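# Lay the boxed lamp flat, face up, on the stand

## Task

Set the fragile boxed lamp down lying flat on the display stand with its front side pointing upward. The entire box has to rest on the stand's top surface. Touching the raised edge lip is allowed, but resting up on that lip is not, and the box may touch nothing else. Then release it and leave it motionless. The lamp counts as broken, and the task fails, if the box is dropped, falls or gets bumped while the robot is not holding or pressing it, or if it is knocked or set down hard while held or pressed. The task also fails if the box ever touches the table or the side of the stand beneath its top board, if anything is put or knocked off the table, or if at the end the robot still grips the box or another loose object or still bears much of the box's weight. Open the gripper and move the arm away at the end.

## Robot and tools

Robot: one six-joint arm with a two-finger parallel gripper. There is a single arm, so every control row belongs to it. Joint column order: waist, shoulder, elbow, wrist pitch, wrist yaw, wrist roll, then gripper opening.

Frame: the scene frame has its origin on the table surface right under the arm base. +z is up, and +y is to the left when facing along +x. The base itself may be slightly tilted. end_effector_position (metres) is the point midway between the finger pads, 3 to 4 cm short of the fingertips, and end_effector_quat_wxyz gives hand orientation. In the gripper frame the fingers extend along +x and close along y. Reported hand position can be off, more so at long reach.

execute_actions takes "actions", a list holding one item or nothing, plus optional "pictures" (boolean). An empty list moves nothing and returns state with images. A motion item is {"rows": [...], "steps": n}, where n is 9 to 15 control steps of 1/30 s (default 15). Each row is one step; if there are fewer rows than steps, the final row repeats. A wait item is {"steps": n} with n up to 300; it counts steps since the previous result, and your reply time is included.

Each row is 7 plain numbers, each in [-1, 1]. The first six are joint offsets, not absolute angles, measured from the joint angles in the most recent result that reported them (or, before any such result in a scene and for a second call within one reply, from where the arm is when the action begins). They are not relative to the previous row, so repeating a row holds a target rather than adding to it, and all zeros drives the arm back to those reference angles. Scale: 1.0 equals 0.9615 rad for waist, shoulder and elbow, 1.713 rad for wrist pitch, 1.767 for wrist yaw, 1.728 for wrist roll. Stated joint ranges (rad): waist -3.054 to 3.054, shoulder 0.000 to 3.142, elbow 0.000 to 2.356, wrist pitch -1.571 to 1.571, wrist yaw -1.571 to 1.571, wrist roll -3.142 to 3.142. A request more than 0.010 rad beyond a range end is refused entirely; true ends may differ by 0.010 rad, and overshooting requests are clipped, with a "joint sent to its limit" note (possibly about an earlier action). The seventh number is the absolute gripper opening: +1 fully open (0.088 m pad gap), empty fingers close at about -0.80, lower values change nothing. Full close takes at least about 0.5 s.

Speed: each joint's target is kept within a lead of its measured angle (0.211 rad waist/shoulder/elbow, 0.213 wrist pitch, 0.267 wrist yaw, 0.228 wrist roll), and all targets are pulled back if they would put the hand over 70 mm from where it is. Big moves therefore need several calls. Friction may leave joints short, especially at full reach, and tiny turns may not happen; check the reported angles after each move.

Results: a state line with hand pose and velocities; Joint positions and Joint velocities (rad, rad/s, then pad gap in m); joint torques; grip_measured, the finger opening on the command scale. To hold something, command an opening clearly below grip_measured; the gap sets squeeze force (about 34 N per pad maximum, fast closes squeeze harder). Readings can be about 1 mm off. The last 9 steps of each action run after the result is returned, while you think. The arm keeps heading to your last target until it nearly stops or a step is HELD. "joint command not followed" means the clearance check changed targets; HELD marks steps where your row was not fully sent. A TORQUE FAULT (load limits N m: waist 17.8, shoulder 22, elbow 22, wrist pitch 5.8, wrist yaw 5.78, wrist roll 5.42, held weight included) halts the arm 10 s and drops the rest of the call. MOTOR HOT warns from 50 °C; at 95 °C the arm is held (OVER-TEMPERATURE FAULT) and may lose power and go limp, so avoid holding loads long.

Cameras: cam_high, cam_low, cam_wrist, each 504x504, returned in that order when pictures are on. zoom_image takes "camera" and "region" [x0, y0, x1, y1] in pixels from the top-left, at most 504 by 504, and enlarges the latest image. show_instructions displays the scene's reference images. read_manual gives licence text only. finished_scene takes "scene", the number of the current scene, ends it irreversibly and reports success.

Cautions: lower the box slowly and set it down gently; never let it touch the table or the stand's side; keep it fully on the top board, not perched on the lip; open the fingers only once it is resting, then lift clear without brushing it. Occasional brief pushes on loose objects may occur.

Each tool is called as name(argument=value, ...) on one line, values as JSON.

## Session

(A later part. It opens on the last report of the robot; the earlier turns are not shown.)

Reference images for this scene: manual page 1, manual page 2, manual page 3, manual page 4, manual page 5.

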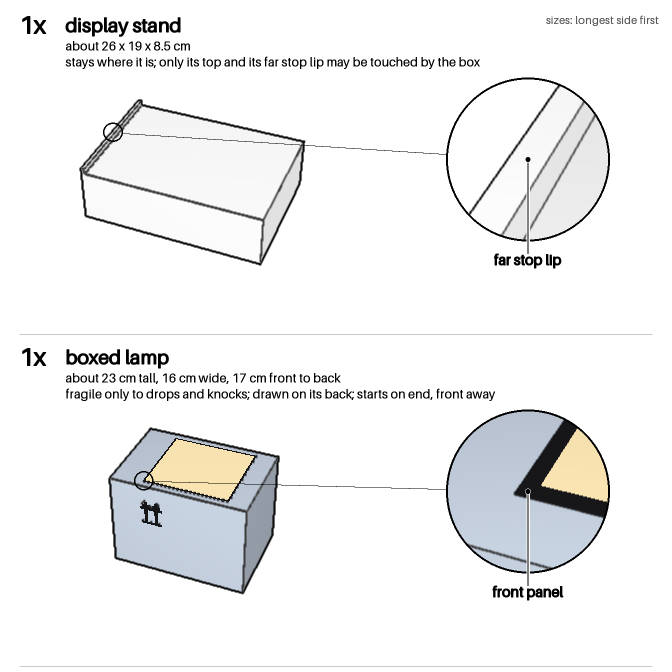

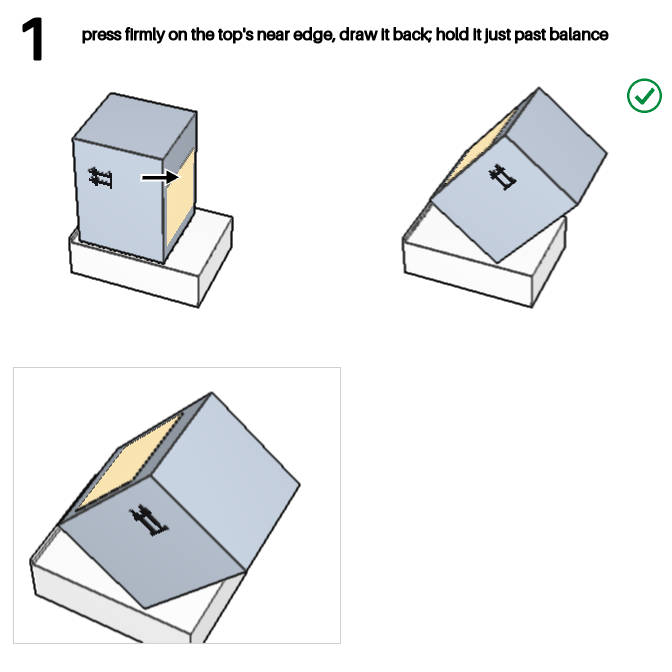

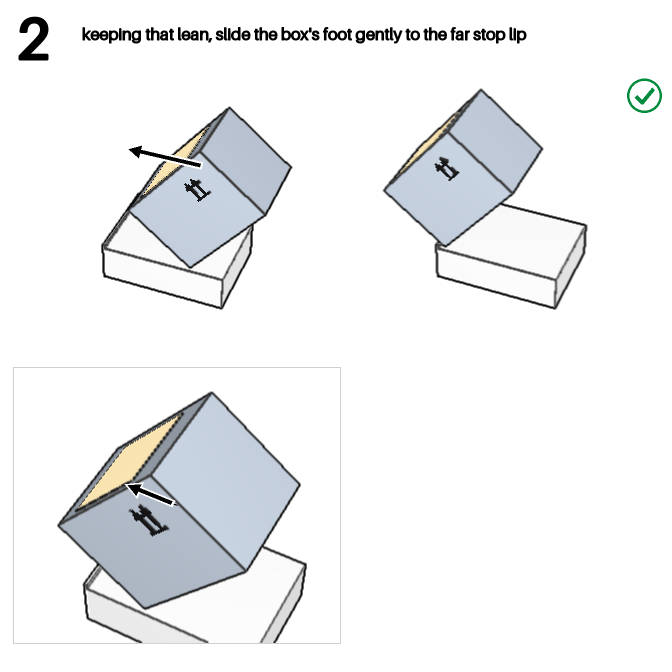

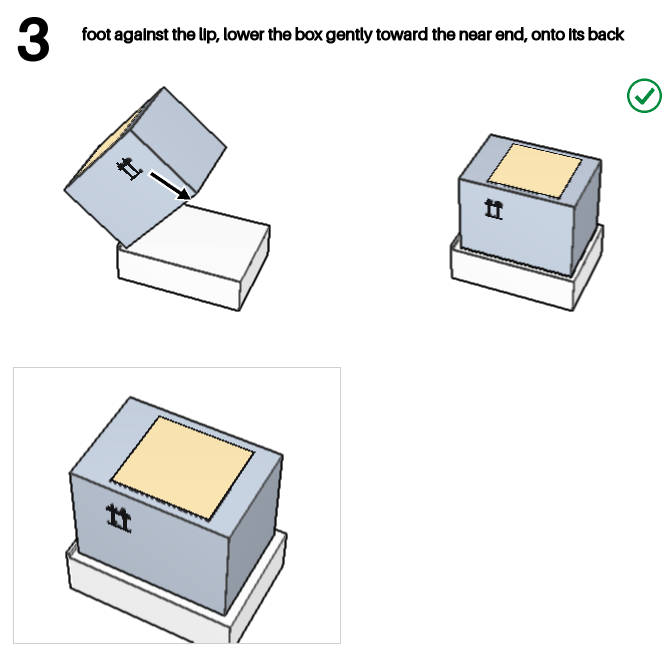

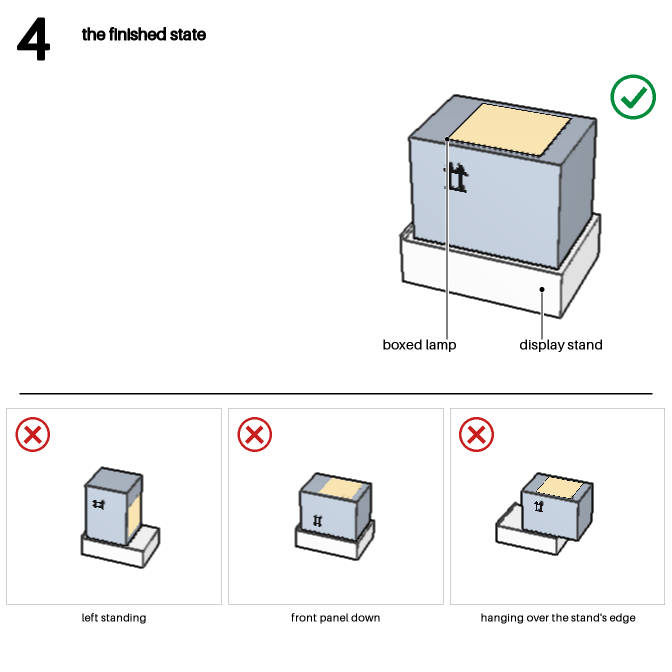

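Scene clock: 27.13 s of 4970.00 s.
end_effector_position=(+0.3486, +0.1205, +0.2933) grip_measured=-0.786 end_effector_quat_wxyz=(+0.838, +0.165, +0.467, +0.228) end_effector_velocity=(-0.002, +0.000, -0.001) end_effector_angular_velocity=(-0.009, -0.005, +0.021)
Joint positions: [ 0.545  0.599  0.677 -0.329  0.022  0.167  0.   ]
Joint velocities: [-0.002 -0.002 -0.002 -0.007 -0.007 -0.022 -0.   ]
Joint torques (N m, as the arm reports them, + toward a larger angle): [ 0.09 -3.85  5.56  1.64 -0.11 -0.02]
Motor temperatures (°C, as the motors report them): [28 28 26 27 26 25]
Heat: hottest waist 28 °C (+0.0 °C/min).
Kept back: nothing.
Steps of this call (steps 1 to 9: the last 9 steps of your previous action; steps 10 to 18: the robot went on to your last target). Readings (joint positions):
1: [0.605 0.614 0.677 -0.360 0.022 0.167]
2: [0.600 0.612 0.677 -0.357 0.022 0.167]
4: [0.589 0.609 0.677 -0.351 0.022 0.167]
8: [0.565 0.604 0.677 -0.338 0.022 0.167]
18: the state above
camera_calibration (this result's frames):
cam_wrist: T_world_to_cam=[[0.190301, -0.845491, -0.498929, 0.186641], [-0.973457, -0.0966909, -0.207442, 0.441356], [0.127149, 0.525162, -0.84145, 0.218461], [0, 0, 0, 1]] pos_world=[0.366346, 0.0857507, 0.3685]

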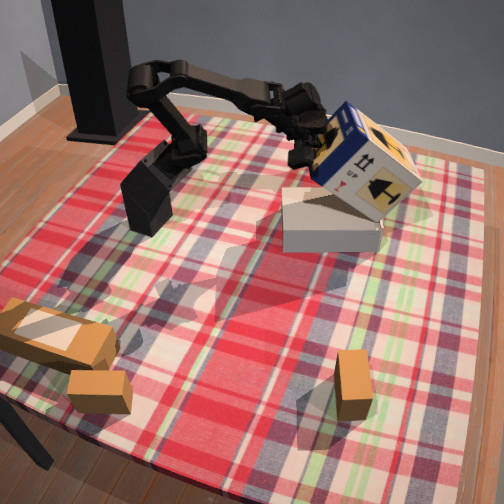

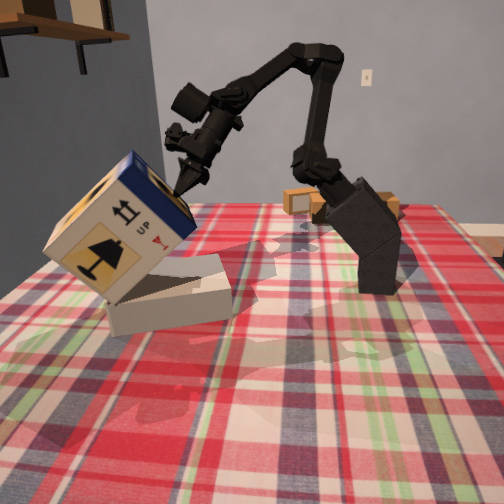

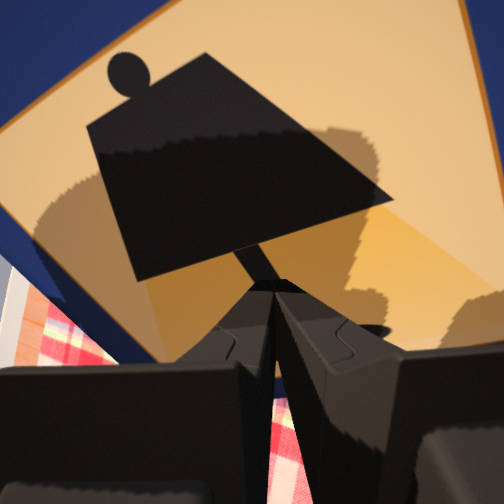

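execute_actions(actions=[{"rows":[[-0.003,-0.010,-0.020,0.006,0.002,0,-0.85],[-0.003,-0.016,-0.027,0.009,0.002,0,-0.85],[-0.003,-0.022,-0.035,0.012,0.002,0,-0.85],[-0.003,-0.028,-0.042,0.014,0.002,0,-0.85],[-0.003,-0.034,-0.049,0.017,0.002,0,-0.85],[-0.003,-0.040,-0.056,0.020,0.002,0,-0.85],[-0.003,-0.046,-0.063,0.022,0.002,0,-0.85],[-0.003,-0.052,-0.071,0.025,0.002,0,-0.85],[-0.003,-0.058,-0.078,0.028,0.002,0,-0.85],[-0.003,-0.064,-0.085,0.030,0.002,0,-0.85],[-0.003,-0.070,-0.092,0.033,0.002,0,-0.85],[-0.003,-0.076,-0.099,0.036,0.002,0,-0.85],[-0.003,-0.082,-0.107,0.039,0.002,0,-0.85],[-0.003,-0.088,-0.114,0.041,0.002,0,-0.85],[-0.003,-0.094,-0.121,0.044,0.002,0,-0.85]]}])

execute_actions(actions=[{"steps":18}], pictures=true)

zoom_image(camera="cam_low", region=[40,120,260,340])

zoom_image(camera="cam_high", region=[250,70,440,260])

Scene clock: 28.43 s of 4970.00 s.
end_effector_position=(+0.3459, +0.1197, +0.2924) grip_measured=-0.786 end_effector_quat_wxyz=(+0.841, +0.167, +0.461, +0.228) end_effector_velocity=(-0.025, -0.007, -0.010) end_effector_angular_velocity=(+0.049, -0.070, -0.058)
Joint positions: [ 0.544  0.58   0.653 -0.31   0.022  0.167  0.   ]
Joint velocities: [-0.007 -0.159 -0.198  0.139 -0.007  0.022 -0.   ]
Joint torques (N m, as the arm reports them, + toward a larger angle): [ 0.43 -3.8   5.01  1.55 -0.17  0.01]
Motor temperatures (°C, as the motors report them): [28 28 26 28 26 25]
Heat: hottest waist 28 °C (+0.0 °C/min).
Steps of this call (steps 1 to 15: the robot went on to your last target; steps 16 to 33: nothing new was sent; steps 34 to 39: the first 6 steps of this action). Readings (joint positions):
34: [0.545 0.598 0.676 -0.328 0.022 0.167]
35: [0.545 0.597 0.674 -0.325 0.022 0.167]
37: [0.545 0.590 0.665 -0.317 0.022 0.167]
39: the state above

Scene clock: 29.03 s of 4970.00 s.
end_effector_position=(+0.3340, +0.1170, +0.2866) grip_measured=-0.786 end_effector_quat_wxyz=(+0.848, +0.172, +0.447, +0.227) end_effector_velocity=(-0.001, +0.001, +0.001) end_effector_angular_velocity=(+0.007, -0.010, +0.008)
Joint positions: [ 0.544  0.515  0.57  -0.26   0.022  0.167  0.   ]
Joint velocities: [ 0.002 -0.007 -0.007  0.007 -0.007 -0.007 -0.   ]
Joint torques (N m, as the arm reports them, + toward a larger angle): [ 0.6  -3.46  5.24  1.76 -0.22 -0.01]
Motor temperatures (°C, as the motors report them): [28 28 26 28 26 25]
Heat: hottest waist 28 °C (+0.0 °C/min).
Kept back: nothing.
Steps of this call (steps 1 to 9: the last 9 steps of your previous action; steps 10 to 18: the robot went on to your last target). Readings (joint positions):
1: [0.544 0.575 0.646 -0.306 0.022 0.167]
2: [0.544 0.569 0.639 -0.303 0.022 0.167]
4: [0.544 0.559 0.625 -0.294 0.021 0.167]
8: [0.544 0.536 0.596 -0.277 0.021 0.167]
18: the state above
camera_calibration (this result's frames):
cam_wrist: T_world_to_cam=[[0.192943, -0.840755, -0.505869, 0.183643], [-0.966469, -0.0738087, -0.245949, 0.431474], [0.169445, 0.536361, -0.826804, 0.196891], [0, 0, 0, 1]] pos_world=[0.348211, 0.080641, 0.361811]

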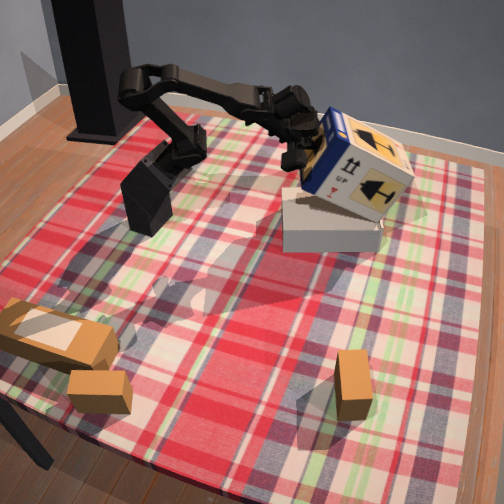

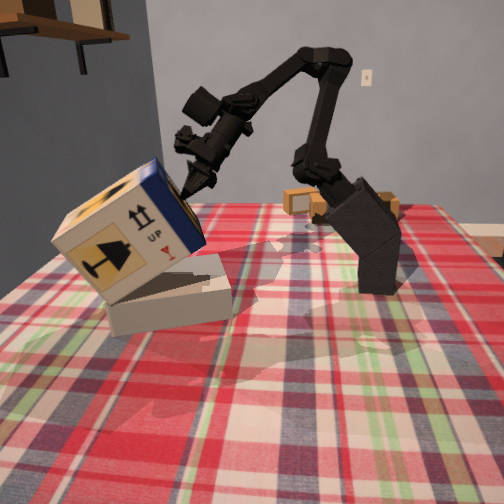

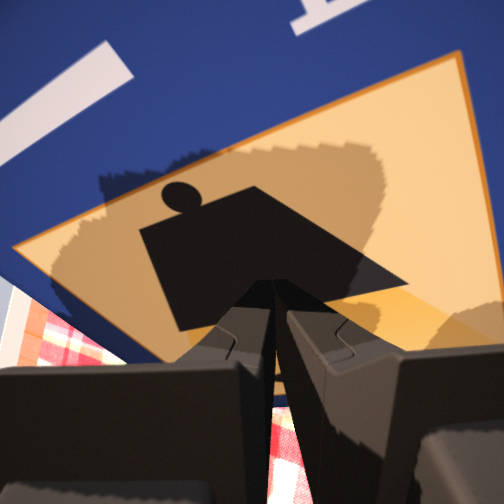

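Region (40, 120, 260, 340) of cam_low's 504x504 image, scaled by 2.291, with more detail than that image has.

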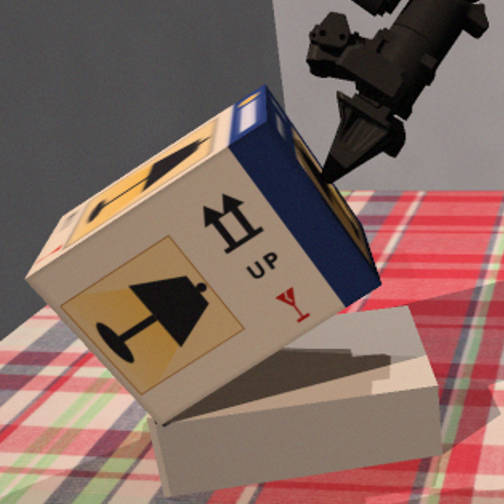

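Region (250, 70, 440, 260) of cam_high's 504x504 image, scaled by 2.653, with more detail than that image has.

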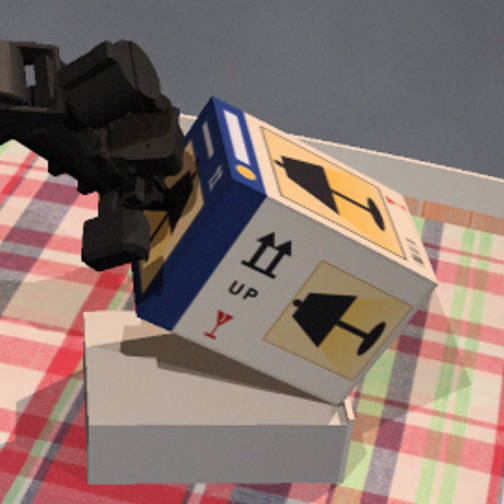

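execute_actions(actions=[{"rows":[[-0.004,-0.014,-0.019,0.006,0.002,0,-0.85],[-0.006,-0.022,-0.029,0.008,0.002,0,-0.85],[-0.007,-0.031,-0.039,0.010,0.002,0,-0.85],[-0.009,-0.039,-0.049,0.012,0.002,0,-0.85],[-0.010,-0.047,-0.059,0.014,0.002,0,-0.85],[-0.012,-0.055,-0.069,0.016,0.002,0,-0.85],[-0.013,-0.063,-0.079,0.018,0.002,0,-0.85],[-0.015,-0.072,-0.088,0.020,0.002,0,-0.85],[-0.016,-0.080,-0.098,0.021,0.002,0,-0.85],[-0.018,-0.088,-0.108,0.023,0.002,0,-0.85],[-0.019,-0.096,-0.118,0.025,0.002,0,-0.85],[-0.021,-0.104,-0.128,0.027,0.002,0,-0.85],[-0.022,-0.113,-0.138,0.029,0.002,0,-0.85],[-0.024,-0.121,-0.148,0.031,0.002,0,-0.85],[-0.025,-0.129,-0.158,0.033,0.002,0,-0.85]]}])

execute_actions(actions=[{"steps":18}], pictures=true)

zoom_image(camera="cam_low", region=[40,120,260,340])

zoom_image(camera="cam_high", region=[250,70,440,260])

Scene clock: 30.33 s of 4970.00 s.
end_effector_position=(+0.3289, +0.1148, +0.2835) grip_measured=-0.786 end_effector_quat_wxyz=(+0.850, +0.173, +0.443, +0.224) end_effector_velocity=(-0.045, -0.017, -0.035) end_effector_angular_velocity=(-0.015, -0.039, -0.047)
Joint positions: [ 0.539  0.487  0.538 -0.246  0.022  0.167  0.   ]
Joint velocities: [-0.051 -0.212 -0.276  0.11  -0.007 -0.007 -0.   ]
Joint torques (N m, as the arm reports them, + toward a larger angle): [ 0.37 -3.2   5.29  1.73 -0.17  0.02]
Motor temperatures (°C, as the motors report them): [28 28 26 28 26 25]
Heat: hottest waist 28 °C (+0.0 °C/min).
Steps of this call (steps 1 to 15: the robot went on to your last target; steps 16 to 33: nothing new was sent; steps 34 to 39: the first 6 steps of this action). Readings (joint positions):
34: [0.544 0.514 0.569 -0.259 0.022 0.167]
35: [0.544 0.511 0.565 -0.256 0.022 0.167]
37: [0.542 0.501 0.554 -0.251 0.022 0.167]
39: the state above

Scene clock: 30.93 s of 4970.00 s.
end_effector_position=(+0.3089, +0.1082, +0.2677) grip_measured=-0.786 end_effector_quat_wxyz=(+0.855, +0.172, +0.439, +0.215) end_effector_velocity=(-0.005, -0.000, -0.003) end_effector_angular_velocity=(-0.006, +0.011, +0.015)
Joint positions: [ 0.522  0.399  0.425 -0.212  0.024  0.167  0.   ]
Joint velocities: [-0.002 -0.012 -0.007 -0.022 -0.007 -0.007 -0.   ]
Joint torques (N m, as the arm reports them, + toward a larger angle): [ 0.07 -2.92  5.53  1.91 -0.24 -0.03]
Motor temperatures (°C, as the motors report them): [28 28 26 28 26 25]
Heat: hottest waist 28 °C (+0.0 °C/min).
Kept back: nothing.
Steps of this call (steps 1 to 9: the last 9 steps of your previous action; steps 10 to 18: the robot went on to your last target). Readings (joint positions):
1: [0.538 0.480 0.529 -0.244 0.022 0.167]
2: [0.536 0.473 0.519 -0.241 0.022 0.167]
4: [0.533 0.458 0.500 -0.236 0.022 0.167]
8: [0.528 0.427 0.462 -0.223 0.023 0.167]
18: the state above
camera_calibration (this result's frames):
cam_wrist: T_world_to_cam=[[0.178503, -0.850437, -0.494867, 0.174117], [-0.964304, -0.0512303, -0.259793, 0.402445], [0.195585, 0.523576, -0.829225, 0.184156], [0, 0, 0, 1]] pos_world=[0.320981, 0.0722734, 0.343424]

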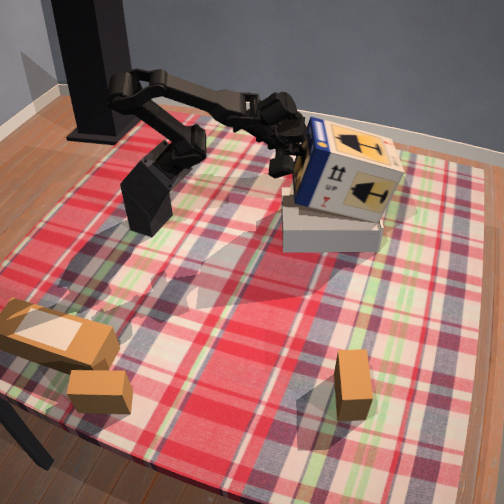

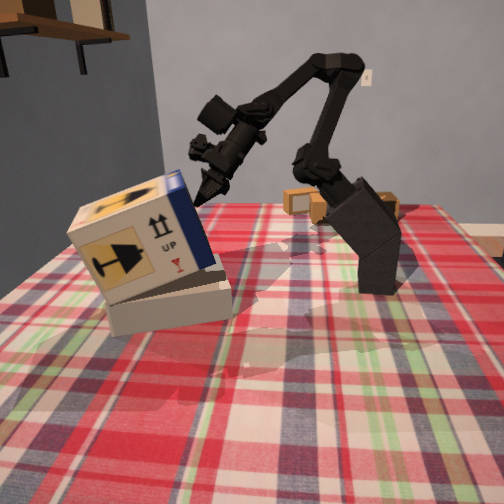

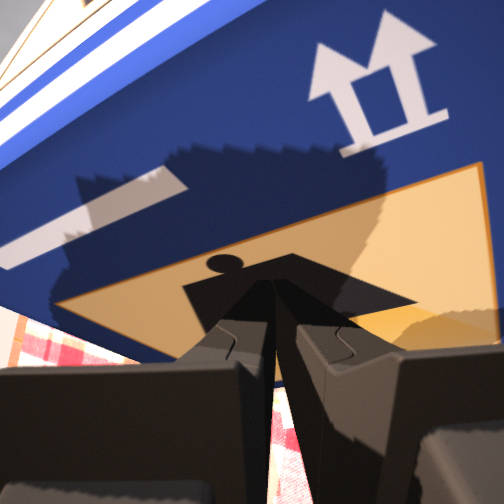

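Region (40, 120, 260, 340) of cam_low's 504x504 image, scaled by 2.291, with more detail than that image has.

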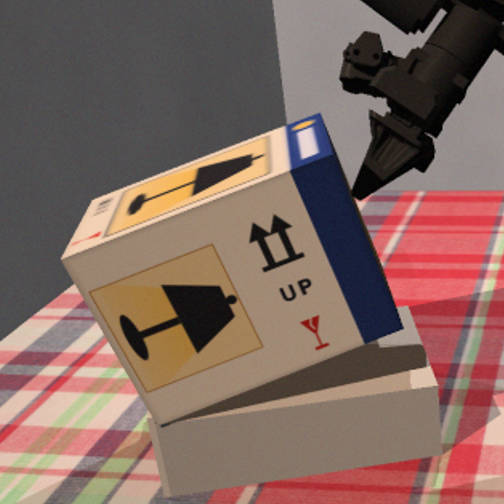

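Region (250, 70, 440, 260) of cam_high's 504x504 image, scaled by 2.653, with more detail than that image has.

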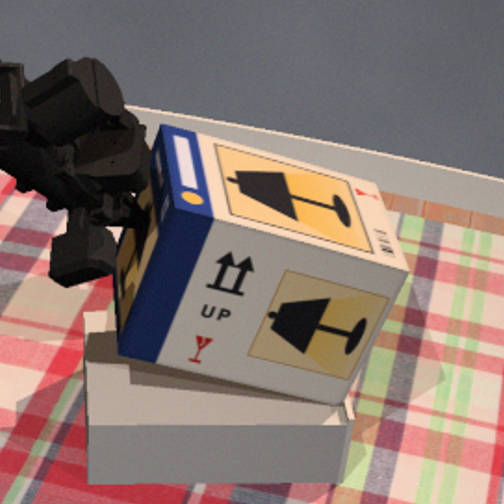

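execute_actions(actions=[{"rows":[[-0.003,-0.014,-0.015,0.006,0.001,0,-0.85],[-0.005,-0.019,-0.022,0.008,0.001,0,-0.85],[-0.006,-0.025,-0.030,0.009,0.001,0,-0.85],[-0.008,-0.030,-0.037,0.010,0.001,0,-0.85],[-0.009,-0.036,-0.045,0.012,0.001,0,-0.85],[-0.011,-0.042,-0.052,0.013,0.001,0,-0.85],[-0.012,-0.047,-0.060,0.014,0.001,0,-0.85],[-0.014,-0.053,-0.067,0.016,0.001,0,-0.85],[-0.015,-0.058,-0.075,0.017,0.001,0,-0.85],[-0.017,-0.064,-0.082,0.018,0.001,0,-0.85],[-0.018,-0.070,-0.090,0.020,0.001,0,-0.85],[-0.020,-0.075,-0.097,0.021,0.001,0,-0.85],[-0.021,-0.081,-0.105,0.022,0.001,0,-0.85],[-0.023,-0.086,-0.112,0.024,0.001,0,-0.85],[-0.024,-0.092,-0.120,0.025,0.001,0,-0.85]]}])

execute_actions(actions=[{"steps":18}], pictures=true)

zoom_image(camera="cam_low", region=[40,120,260,340])

Scene clock: 31.77 s of 4970.00 s.
end_effector_position=(+0.3050, +0.1069, +0.2645) grip_measured=-0.786 end_effector_quat_wxyz=(+0.857, +0.173, +0.437, +0.213) end_effector_velocity=(-0.040, -0.009, -0.037) end_effector_angular_velocity=(-0.030, +0.003, -0.001)
Joint positions: [ 0.518  0.379  0.401 -0.201  0.024  0.167  0.   ]
Joint velocities: [-0.046 -0.144 -0.208  0.051 -0.022 -0.022 -0.   ]
Joint torques (N m, as the arm reports them, + toward a larger angle): [ 0.12 -2.92  5.14  1.82 -0.22 -0.03]
Motor temperatures (°C, as the motors report them): [28 28 26 28 26 25]
Heat: hottest waist 28 °C (+0.0 °C/min).
Steps of this call (steps 1 to 15: the robot went on to your last target; steps 16 to 19: nothing new was sent; steps 20 to 25: the first 6 steps of this action). Readings (joint positions):
20: [0.522 0.397 0.424 -0.211 0.024 0.167]
21: [0.522 0.395 0.422 -0.209 0.024 0.167]
23: [0.520 0.388 0.413 -0.205 0.024 0.167]
25: the state above

Scene clock: 32.37 s of 4970.00 s.
end_effector_position=(+0.2894, +0.1024, +0.2490) grip_measured=-0.786 end_effector_quat_wxyz=(+0.859, +0.170, +0.439, +0.204) end_effector_velocity=(-0.003, +0.001, -0.001) end_effector_angular_velocity=(-0.007, -0.005, +0.024)
Joint positions: [ 0.5    0.318  0.315 -0.179  0.027  0.167  0.   ]
Joint velocities: [ 0.002 -0.007 -0.007 -0.007 -0.007 -0.022 -0.   ]
Joint torques (N m, as the arm reports them, + toward a larger angle): [ 0.2  -2.68  5.55  2.02 -0.32 -0.02]
Motor temperatures (°C, as the motors report them): [28 28 27 28 26 25]
Heat: hottest waist 28 °C (+0.0 °C/min).
Kept back: nothing.
Steps of this call (steps 1 to 9: the last 9 steps of your previous action; steps 10 to 18: the robot went on to your last target). Readings (joint positions):
1: [0.516 0.374 0.394 -0.200 0.025 0.167]
2: [0.515 0.369 0.387 -0.198 0.025 0.167]
4: [0.512 0.359 0.372 -0.194 0.025 0.167]
8: [0.506 0.338 0.343 -0.186 0.025 0.167]
18: the state above
camera_calibration (this result's frames):
cam_wrist: T_world_to_cam=[[0.162917, -0.861274, -0.481316, 0.165584], [-0.964801, -0.0369973, -0.260365, 0.377355], [0.206438, 0.506793, -0.836985, 0.176026], [0, 0, 0, 1]] pos_world=[0.300758, 0.0673658, 0.325279]

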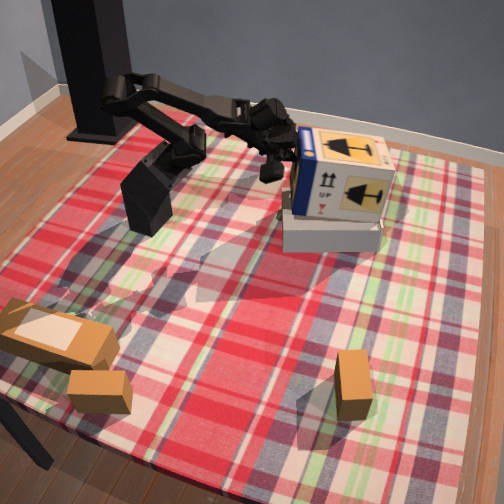

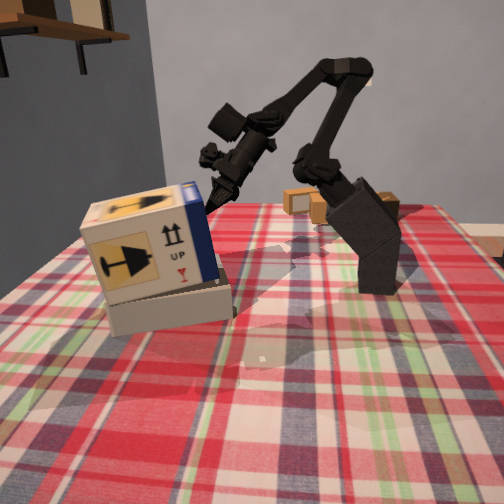

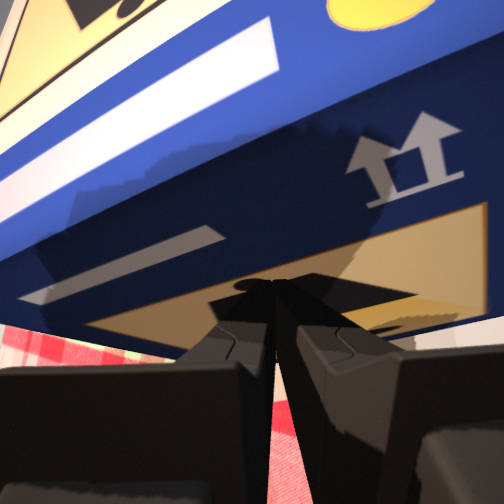

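Region (40, 120, 260, 340) of cam_low's 504x504 image, scaled by 2.291, with more detail than that image has.

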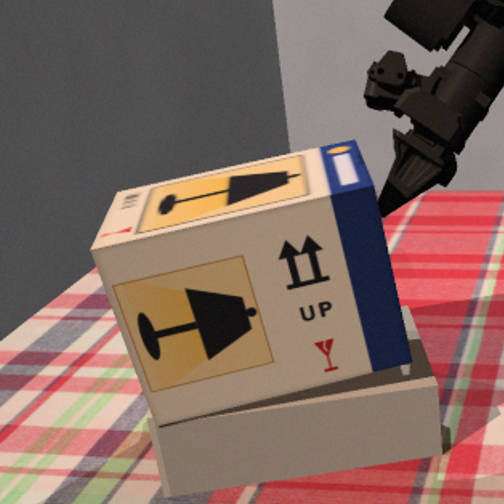

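execute_actions(actions=[{"rows":[[-0.002,-0.008,-0.009,0.007,0,0,-0.85],[-0.003,-0.010,-0.012,0.009,0,0,-0.85],[-0.004,-0.011,-0.016,0.010,0,0,-0.85],[-0.005,-0.013,-0.020,0.011,0,0,-0.85],[-0.006,-0.014,-0.023,0.013,0,0,-0.85],[-0.007,-0.015,-0.027,0.014,0,0,-0.85],[-0.008,-0.017,-0.031,0.015,0,0,-0.85],[-0.008,-0.018,-0.034,0.017,0,0,-0.85],[-0.009,-0.020,-0.038,0.018,0,0,-0.85],[-0.010,-0.021,-0.042,0.019,0,0,-0.85],[-0.011,-0.022,-0.045,0.021,0,0,-0.85],[-0.012,-0.024,-0.049,0.022,0,0,-0.85],[-0.013,-0.025,-0.053,0.023,0,0,-0.85],[-0.014,-0.027,-0.056,0.025,0,0,-0.85],[-0.015,-0.028,-0.060,0.026,0,0,-0.85]]}])

execute_actions(actions=[{"steps":18}], pictures=true)

zoom_image(camera="cam_low", region=[40,120,260,340])

Scene clock: 33.37 s of 4970.00 s.
end_effector_position=(+0.2878, +0.1020, +0.2467) grip_measured=-0.786 end_effector_quat_wxyz=(+0.859, +0.170, +0.438, +0.202) end_effector_velocity=(-0.016, +0.001, -0.020) end_effector_angular_velocity=(+0.010, +0.009, -0.005)
Joint positions: [ 0.497  0.313  0.303 -0.171  0.027  0.167  0.   ]
Joint velocities: [-0.032 -0.032 -0.1    0.066 -0.037  0.007 -0.   ]
Joint torques (N m, as the arm reports them, + toward a larger angle): [-0.13 -2.51  5.69  2.06 -0.31 -0.02]
Motor temperatures (°C, as the motors report them): [28 28 27 28 26 25]
Heat: hottest waist 28 °C (+0.0 °C/min).
Steps of this call (steps 1 to 15: the robot went on to your last target; steps 16 to 24: nothing new was sent; steps 25 to 30: the first 6 steps of this action). Readings (joint positions):
25: [0.500 0.317 0.314 -0.179 0.027 0.167]
26: [0.500 0.317 0.313 -0.178 0.027 0.167]
28: [0.499 0.315 0.309 -0.175 0.027 0.167]
30: the state above

Scene clock: 33.97 s of 4970.00 s.
end_effector_position=(+0.2816, +0.1005, +0.2376) grip_measured=-0.786 end_effector_quat_wxyz=(+0.860, +0.168, +0.440, +0.197) end_effector_velocity=(-0.002, +0.000, -0.001) end_effector_angular_velocity=(+0.006, +0.010, +0.001)
Joint positions: [ 0.486  0.299  0.262 -0.146  0.028  0.167  0.   ]
Joint velocities: [-0.002 -0.002 -0.002 -0.007 -0.007  0.007 -0.   ]
Joint torques (N m, as the arm reports them, + toward a larger angle): [-0.15 -2.56  5.76  2.11 -0.28  0.  ]
Motor temperatures (°C, as the motors report them): [28 28 27 28 26 25]
Heat: hottest waist 28 °C (+0.0 °C/min).
Kept back: nothing.
Steps of this call (steps 1 to 9: the last 9 steps of your previous action; steps 10 to 18: the robot went on to your last target). Readings (joint positions):
1: [0.497 0.312 0.300 -0.169 0.027 0.167]
2: [0.496 0.311 0.297 -0.167 0.027 0.167]
4: [0.494 0.309 0.289 -0.162 0.027 0.167]
8: [0.490 0.303 0.276 -0.153 0.027 0.167]
18: the state above
camera_calibration (this result's frames):
cam_wrist: T_world_to_cam=[[0.15324, -0.867749, -0.472789, 0.161161], [-0.965614, -0.0298075, -0.258266, 0.365824], [0.210017, 0.496108, -0.842478, 0.170439], [0, 0, 0, 1]] pos_world=[0.292753, 0.0661957, 0.314266]

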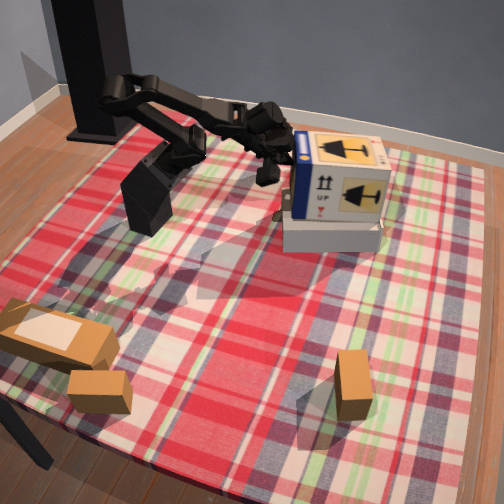

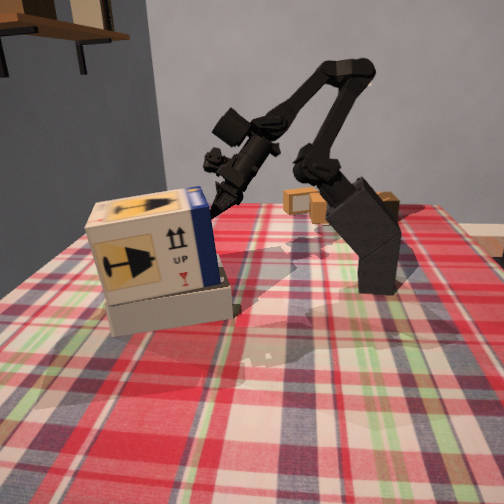

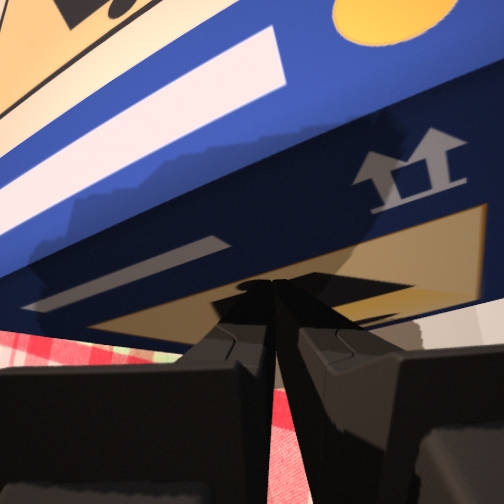

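Region (40, 120, 260, 340) of cam_low's 504x504 image, scaled by 2.291, with more detail than that image has.

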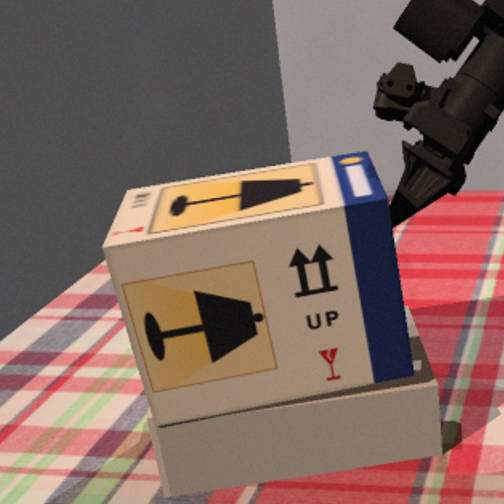

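execute_actions(actions=[{"rows":[[-0.002,-0.009,-0.008,0.008,0,0,-0.85],[-0.002,-0.010,-0.011,0.009,0,0,-0.85],[-0.003,-0.011,-0.014,0.010,0,0,-0.85],[-0.004,-0.012,-0.017,0.011,0,0,-0.85],[-0.005,-0.013,-0.020,0.012,0,0,-0.85],[-0.005,-0.014,-0.022,0.013,0,0,-0.85],[-0.006,-0.015,-0.025,0.014,0,0,-0.85],[-0.007,-0.016,-0.028,0.015,0,0,-0.85],[-0.007,-0.017,-0.030,0.016,0,0,-0.85],[-0.008,-0.018,-0.033,0.017,0,0,-0.85],[-0.009,-0.019,-0.035,0.018,0,0,-0.85],[-0.009,-0.020,-0.038,0.019,0,0,-0.85],[-0.010,-0.021,-0.040,0.020,0,0,-0.85],[-0.010,-0.022,-0.043,0.021,0,0,-0.85],[-0.011,-0.023,-0.045,0.022,0,0,-0.85]]}])

execute_actions(actions=[{"steps":18}], pictures=true)

zoom_image(camera="cam_low", region=[40,120,260,340])

Scene clock: 34.73 s of 4970.00 s.
end_effector_position=(+0.2804, +0.1003, +0.2358) grip_measured=-0.786 end_effector_quat_wxyz=(+0.861, +0.168, +0.439, +0.196) end_effector_velocity=(-0.017, -0.002, -0.021) end_effector_angular_velocity=(-0.024, +0.025, +0.005)
Joint positions: [ 0.484  0.295  0.252 -0.138  0.028  0.167  0.   ]
Joint velocities: [-0.022 -0.027 -0.081  0.022 -0.007 -0.007 -0.   ]
Joint torques (N m, as the arm reports them, + toward a larger angle): [ 0.16 -2.64  5.48  2.08 -0.31  0.  ]
Motor temperatures (°C, as the motors report them): [28 28 27 28 26 25]
Heat: hottest waist 28 °C (+0.0 °C/min).
Steps of this call (steps 1 to 15: the robot went on to your last target; steps 16 to 17: nothing new was sent; steps 18 to 23: the first 6 steps of this action). Readings (joint positions):
18: [0.486 0.298 0.261 -0.145 0.028 0.167]
19: [0.486 0.298 0.260 -0.144 0.028 0.167]
21: [0.486 0.296 0.256 -0.141 0.028 0.167]
23: the state above

Scene clock: 35.33 s of 4970.00 s.
end_effector_position=(+0.2759, +0.0991, +0.2294) grip_measured=-0.786 end_effector_quat_wxyz=(+0.861, +0.166, +0.440, +0.192) end_effector_velocity=(-0.001, -0.002, -0.001) end_effector_angular_velocity=(-0.004, +0.006, -0.011)
Joint positions: [ 0.476  0.285  0.222 -0.12   0.029  0.167  0.   ]
Joint velocities: [-0.002 -0.007 -0.002 -0.007  0.007  0.007 -0.   ]
Joint torques (N m, as the arm reports them, + toward a larger angle): [-0.07 -2.42  5.82  2.23 -0.32  0.02]
Motor temperatures (°C, as the motors report them): [28 28 27 28 26 25]
Heat: hottest waist 28 °C (+0.0 °C/min).
Kept back: nothing.
Steps of this call (steps 1 to 9: the last 9 steps of your previous action; steps 10 to 18: the robot went on to your last target). Readings (joint positions):
1: [0.483 0.294 0.249 -0.137 0.028 0.167]
2: [0.483 0.293 0.247 -0.135 0.028 0.167]
4: [0.481 0.292 0.241 -0.132 0.028 0.167]
8: [0.479 0.288 0.231 -0.126 0.029 0.167]
18: the state above
camera_calibration (this result's frames):
cam_wrist: T_world_to_cam=[[0.145989, -0.872456, -0.466377, 0.157887], [-0.965901, -0.0238092, -0.257813, 0.357546], [0.213827, 0.488112, -0.846183, 0.165985], [0, 0, 0, 1]] pos_world=[0.286812, 0.065243, 0.306268]

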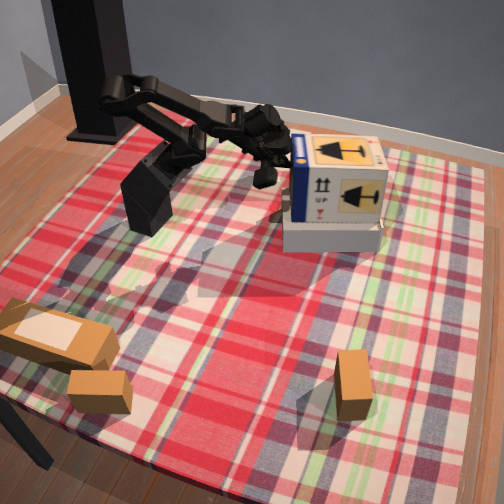

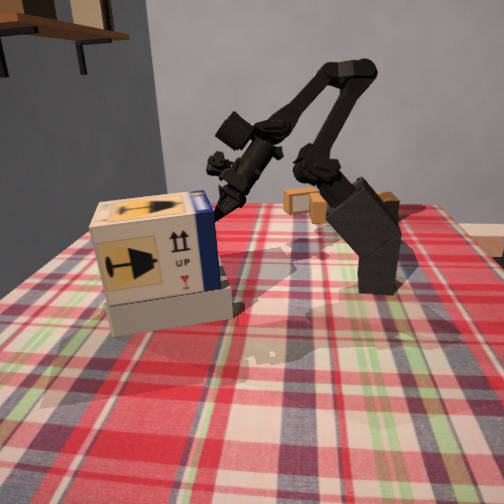

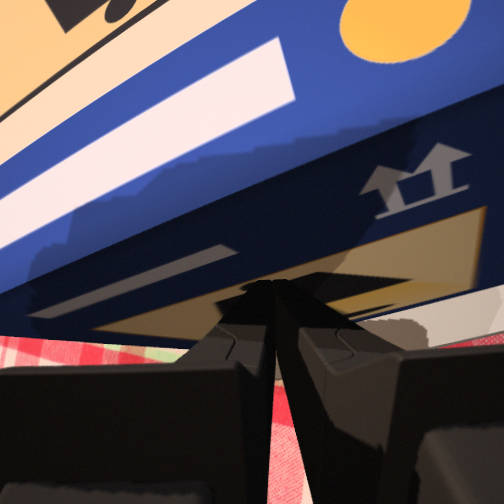

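Region (40, 120, 260, 340) of cam_low's 504x504 image, scaled by 2.291, with more detail than that image has.

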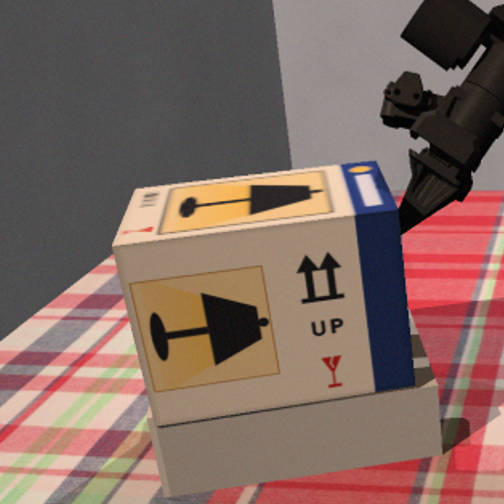

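Still loaded; repeat.

execute_actions(actions=[{"rows":[[-0.002,-0.009,-0.006,0.008,0,0,-0.85],[-0.002,-0.010,-0.008,0.008,0,0,-0.85],[-0.003,-0.011,-0.010,0.009,0,0,-0.85],[-0.003,-0.012,-0.012,0.009,0,0,-0.85],[-0.004,-0.013,-0.014,0.010,0,0,-0.85],[-0.004,-0.014,-0.016,0.010,0,0,-0.85],[-0.005,-0.015,-0.019,0.011,0,0,-0.85],[-0.005,-0.016,-0.022,0.011,0,0,-0.85],[-0.006,-0.017,-0.025,0.012,0,0,-0.85],[-0.006,-0.018,-0.028,0.012,0,0,-0.85],[-0.007,-0.019,-0.031,0.012,0,0,-0.85],[-0.007,-0.020,-0.034,0.012,0,0,-0.85],[-0.008,-0.022,-0.037,0.012,0,0,-0.85],[-0.008,-0.024,-0.040,0.012,0,0,-0.85],[-0.009,-0.026,-0.043,0.012,0,0,-0.85]]}])

execute_actions(actions=[{"steps":16}], pictures=true)

zoom_image(camera="cam_low", region=[80,200,250,340])

zoom_image(camera="cam_high", region=[250,110,410,260])

Scene clock: 36.37 s of 4970.00 s.
end_effector_position=(+0.2751, +0.0987, +0.2281) grip_measured=-0.786 end_effector_quat_wxyz=(+0.862, +0.166, +0.440, +0.191) end_effector_velocity=(-0.013, -0.001, -0.014) end_effector_angular_velocity=(-0.017, +0.011, +0.021)
Joint positions: [ 0.475  0.281  0.215 -0.116  0.029  0.167  0.   ]
Joint velocities: [-0.022 -0.027 -0.056  0.007 -0.022 -0.022 -0.   ]
Joint torques (N m, as the arm reports them, + toward a larger angle): [ 0.   -2.47  5.68  2.08 -0.26 -0.06]
Motor temperatures (°C, as the motors report them): [28 28 27 29 26 25]
Heat: hottest wrist pitch 29 °C (+1.6 °C/min).
Steps of this call (steps 1 to 15: the robot went on to your last target; steps 16 to 25: nothing new was sent; steps 26 to 31: the first 6 steps of this action). Readings (joint positions):
26: [0.476 0.284 0.222 -0.120 0.029 0.167]
27: [0.476 0.284 0.221 -0.119 0.029 0.167]
29: [0.476 0.283 0.218 -0.117 0.029 0.167]
31: the state above

Scene clock: 36.90 s of 4970.00 s.
end_effector_position=(+0.2727, +0.0978, +0.2258) grip_measured=-0.786 end_effector_quat_wxyz=(+0.864, +0.167, +0.435, +0.188) end_effector_velocity=(-0.001, +0.000, +0.000) end_effector_angular_velocity=(-0.006, -0.016, +0.015)
Joint positions: [ 0.471  0.264  0.194 -0.102  0.03   0.167  0.   ]
Joint velocities: [-0.002 -0.007 -0.007  0.007 -0.007 -0.022 -0.   ]
Joint torques (N m, as the arm reports them, + toward a larger angle): [-0.31 -1.96  4.5   1.51 -0.27 -0.01]
Motor temperatures (°C, as the motors report them): [28 28 27 29 26 25]
Heat: hottest wrist pitch 29 °C (+1.6 °C/min).
Kept back: nothing.
Steps of this call (steps 1 to 9: the last 9 steps of your previous action; steps 10 to 16: the robot went on to your last target). Readings (joint positions):
1: [0.474 0.280 0.213 -0.114 0.029 0.167]
2: [0.474 0.279 0.211 -0.114 0.029 0.167]
4: [0.473 0.277 0.206 -0.111 0.030 0.167]
8: [0.472 0.272 0.199 -0.105 0.030 0.167]
16: the state above
camera_calibration (this result's frames):
cam_wrist: T_world_to_cam=[[0.142557, -0.874089, -0.464377, 0.156165], [-0.963652, -0.0154686, -0.266712, 0.354035], [0.225947, 0.48552, -0.844523, 0.160843], [0, 0, 0, 1]] pos_world=[0.282562, 0.0638854, 0.30278]

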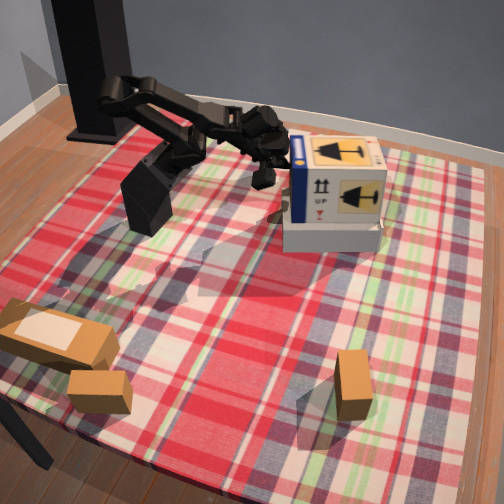

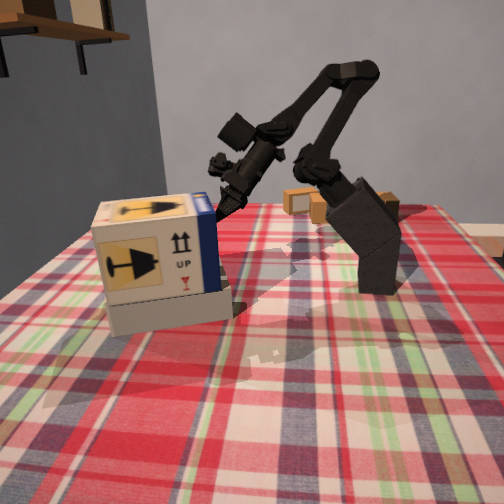

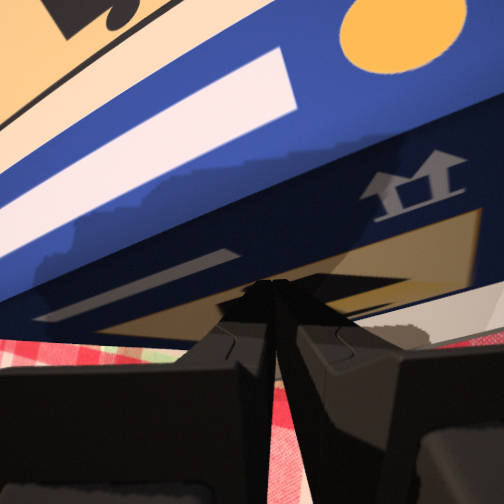

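Region (80, 200, 250, 340) of cam_low's 504x504 image, scaled by 2.965, with more detail than that image has; it fills the top 415 rows of this view, and the rest is white.

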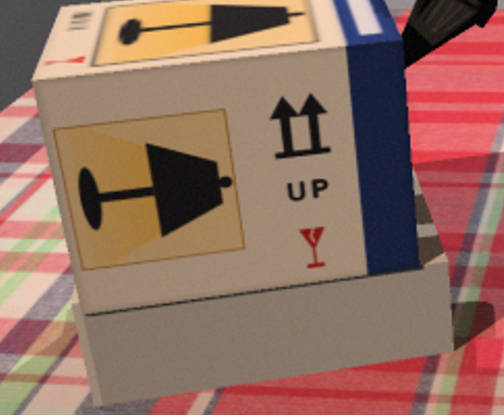

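Region (250, 110, 410, 260) of cam_high's 504x504 image, scaled by 3.150, with more detail than that image has; it fills the top 472 rows of this view, and the rest is white.

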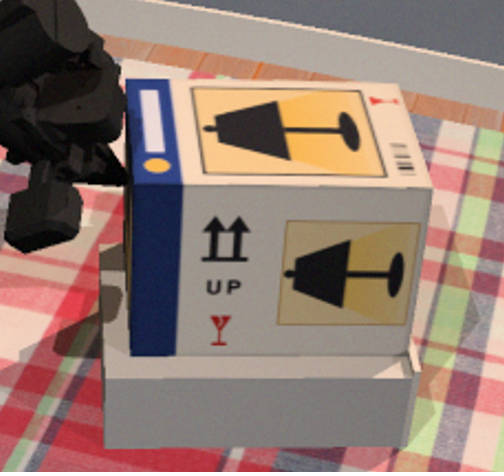

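execute_actions(actions=[{"rows":[[0,-0.005,-0.01,-0.015,0,0,-0.85],[0,-0.005,-0.01,-0.035,0,0,-0.85],[0,-0.005,-0.005,-0.055,0,0,-0.85],[0.003,0,0.01,-0.08,0,0,-0.85],[0.008,0.008,0.035,-0.105,-0.002,0,-0.85],[0.014,0.018,0.065,-0.13,-0.004,0,-0.85],[0.020,0.029,0.10,-0.155,-0.006,0,-0.85],[0.027,0.040,0.135,-0.18,-0.008,0,-0.85],[0.034,0.052,0.17,-0.205,-0.010,0,-0.85],[0.041,0.064,0.205,-0.23,-0.012,0,-0.85],[0.048,0.076,0.24,-0.255,-0.014,0,-0.85],[0.055,0.088,0.275,-0.28,-0.016,0,-0.85],[0.062,0.100,0.31,-0.305,-0.018,0,-0.85],[0.068,0.112,0.345,-0.33,-0.019,0,-0.85],[0.075,0.124,0.38,-0.355,-0.019,0,-0.85]]}])

execute_actions(actions=[{"steps":14}], pictures=true)

Scene clock: 37.80 s of 4970.00 s.
end_effector_position=(+0.2525, +0.0965, +0.2119) grip_measured=-0.786 end_effector_quat_wxyz=(+0.839, +0.150, +0.487, +0.191) end_effector_velocity=(-0.152, -0.007, -0.074) end_effector_angular_velocity=(-0.294, +0.920, +0.448)
Joint positions: [ 0.473  0.264  0.202 -0.229  0.03   0.167  0.   ]
Joint velocities: [ 0.071  0.129  0.261 -1.194 -0.007  0.007 -0.   ]
Joint torques (N m, as the arm reports them, + toward a larger angle): [ 0.65 -1.09  8.92  1.44 -0.43 -0.01]
Motor temperatures (°C, as the motors report them): [28 28 27 29 26 25]
Heat: hottest wrist pitch 29 °C (+1.6 °C/min).
Steps of this call (steps 1 to 15: the robot went on to your last target; steps 16 to 21: nothing new was sent; steps 22 to 27: the first 6 steps of this action). Readings (joint positions):
22: [0.471 0.263 0.194 -0.103 0.030 0.167]
23: [0.471 0.263 0.194 -0.112 0.030 0.167]
25: [0.471 0.261 0.194 -0.157 0.030 0.167]
27: the state above

Scene clock: 38.27 s of 4970.00 s.
end_effector_position=(+0.2536, +0.0952, +0.2611) grip_measured=-0.786 end_effector_quat_wxyz=(+0.773, +0.126, +0.576, +0.235) end_effector_velocity=(-0.016, -0.006, +0.012) end_effector_angular_velocity=(-0.037, +0.144, +0.086)
Joint positions: [ 0.538  0.371  0.538 -0.684  0.002  0.167  0.   ]
Joint velocities: [ 0.027  0.056  0.129 -0.242 -0.007  0.007 -0.   ]
Joint torques (N m, as the arm reports them, + toward a larger angle): [ 0.35 -1.48  6.97  0.63 -0.54 -0.04]
Motor temperatures (°C, as the motors report them): [28 28 27 29 26 25]
Heat: hottest wrist pitch 29 °C (+1.6 °C/min).
Kept back: nothing.
Steps of this call (steps 1 to 9: the last 9 steps of your previous action; steps 10 to 14: the robot went on to your last target). Readings (joint positions):
1: [0.476 0.271 0.214 -0.268 0.030 0.167]
2: [0.480 0.279 0.234 -0.307 0.028 0.167]
4: [0.491 0.297 0.290 -0.382 0.022 0.167]
8: [0.517 0.336 0.424 -0.546 0.009 0.167]
14: the state above
camera_calibration (this result's frames):
cam_wrist: T_world_to_cam=[[0.179646, -0.866873, -0.465036, 0.163119], [-0.97589, -0.216611, 0.0267908, 0.290614], [-0.123956, 0.449012, -0.884886, 0.299008], [0, 0, 0, 1]] pos_world=[0.291368, 0.0700953, 0.332659]

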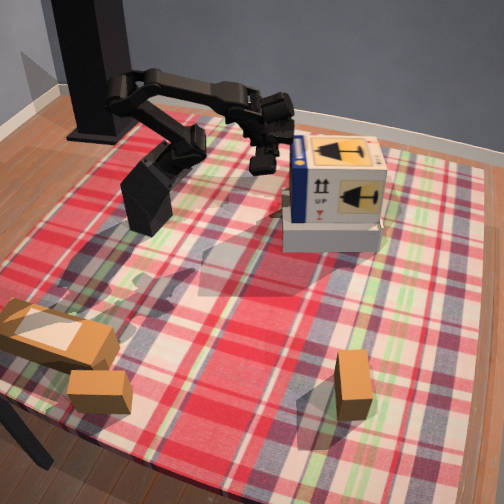

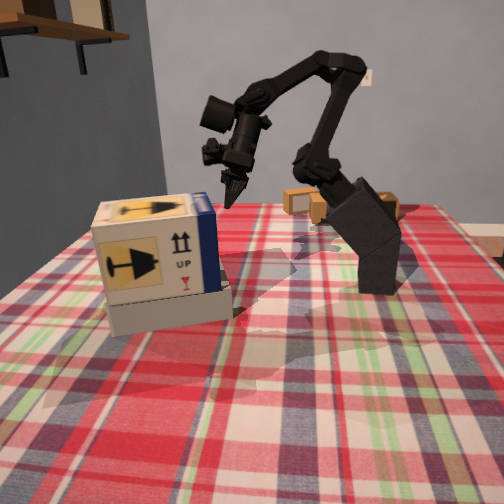

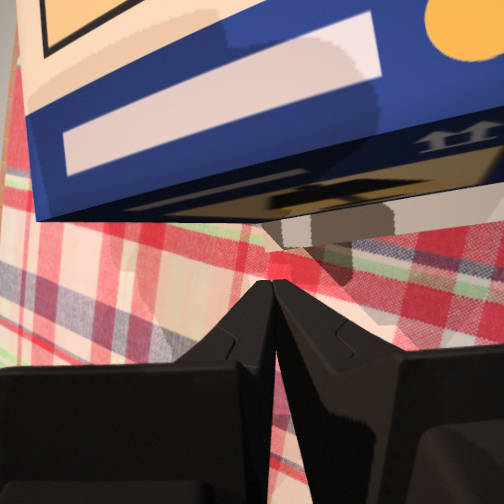

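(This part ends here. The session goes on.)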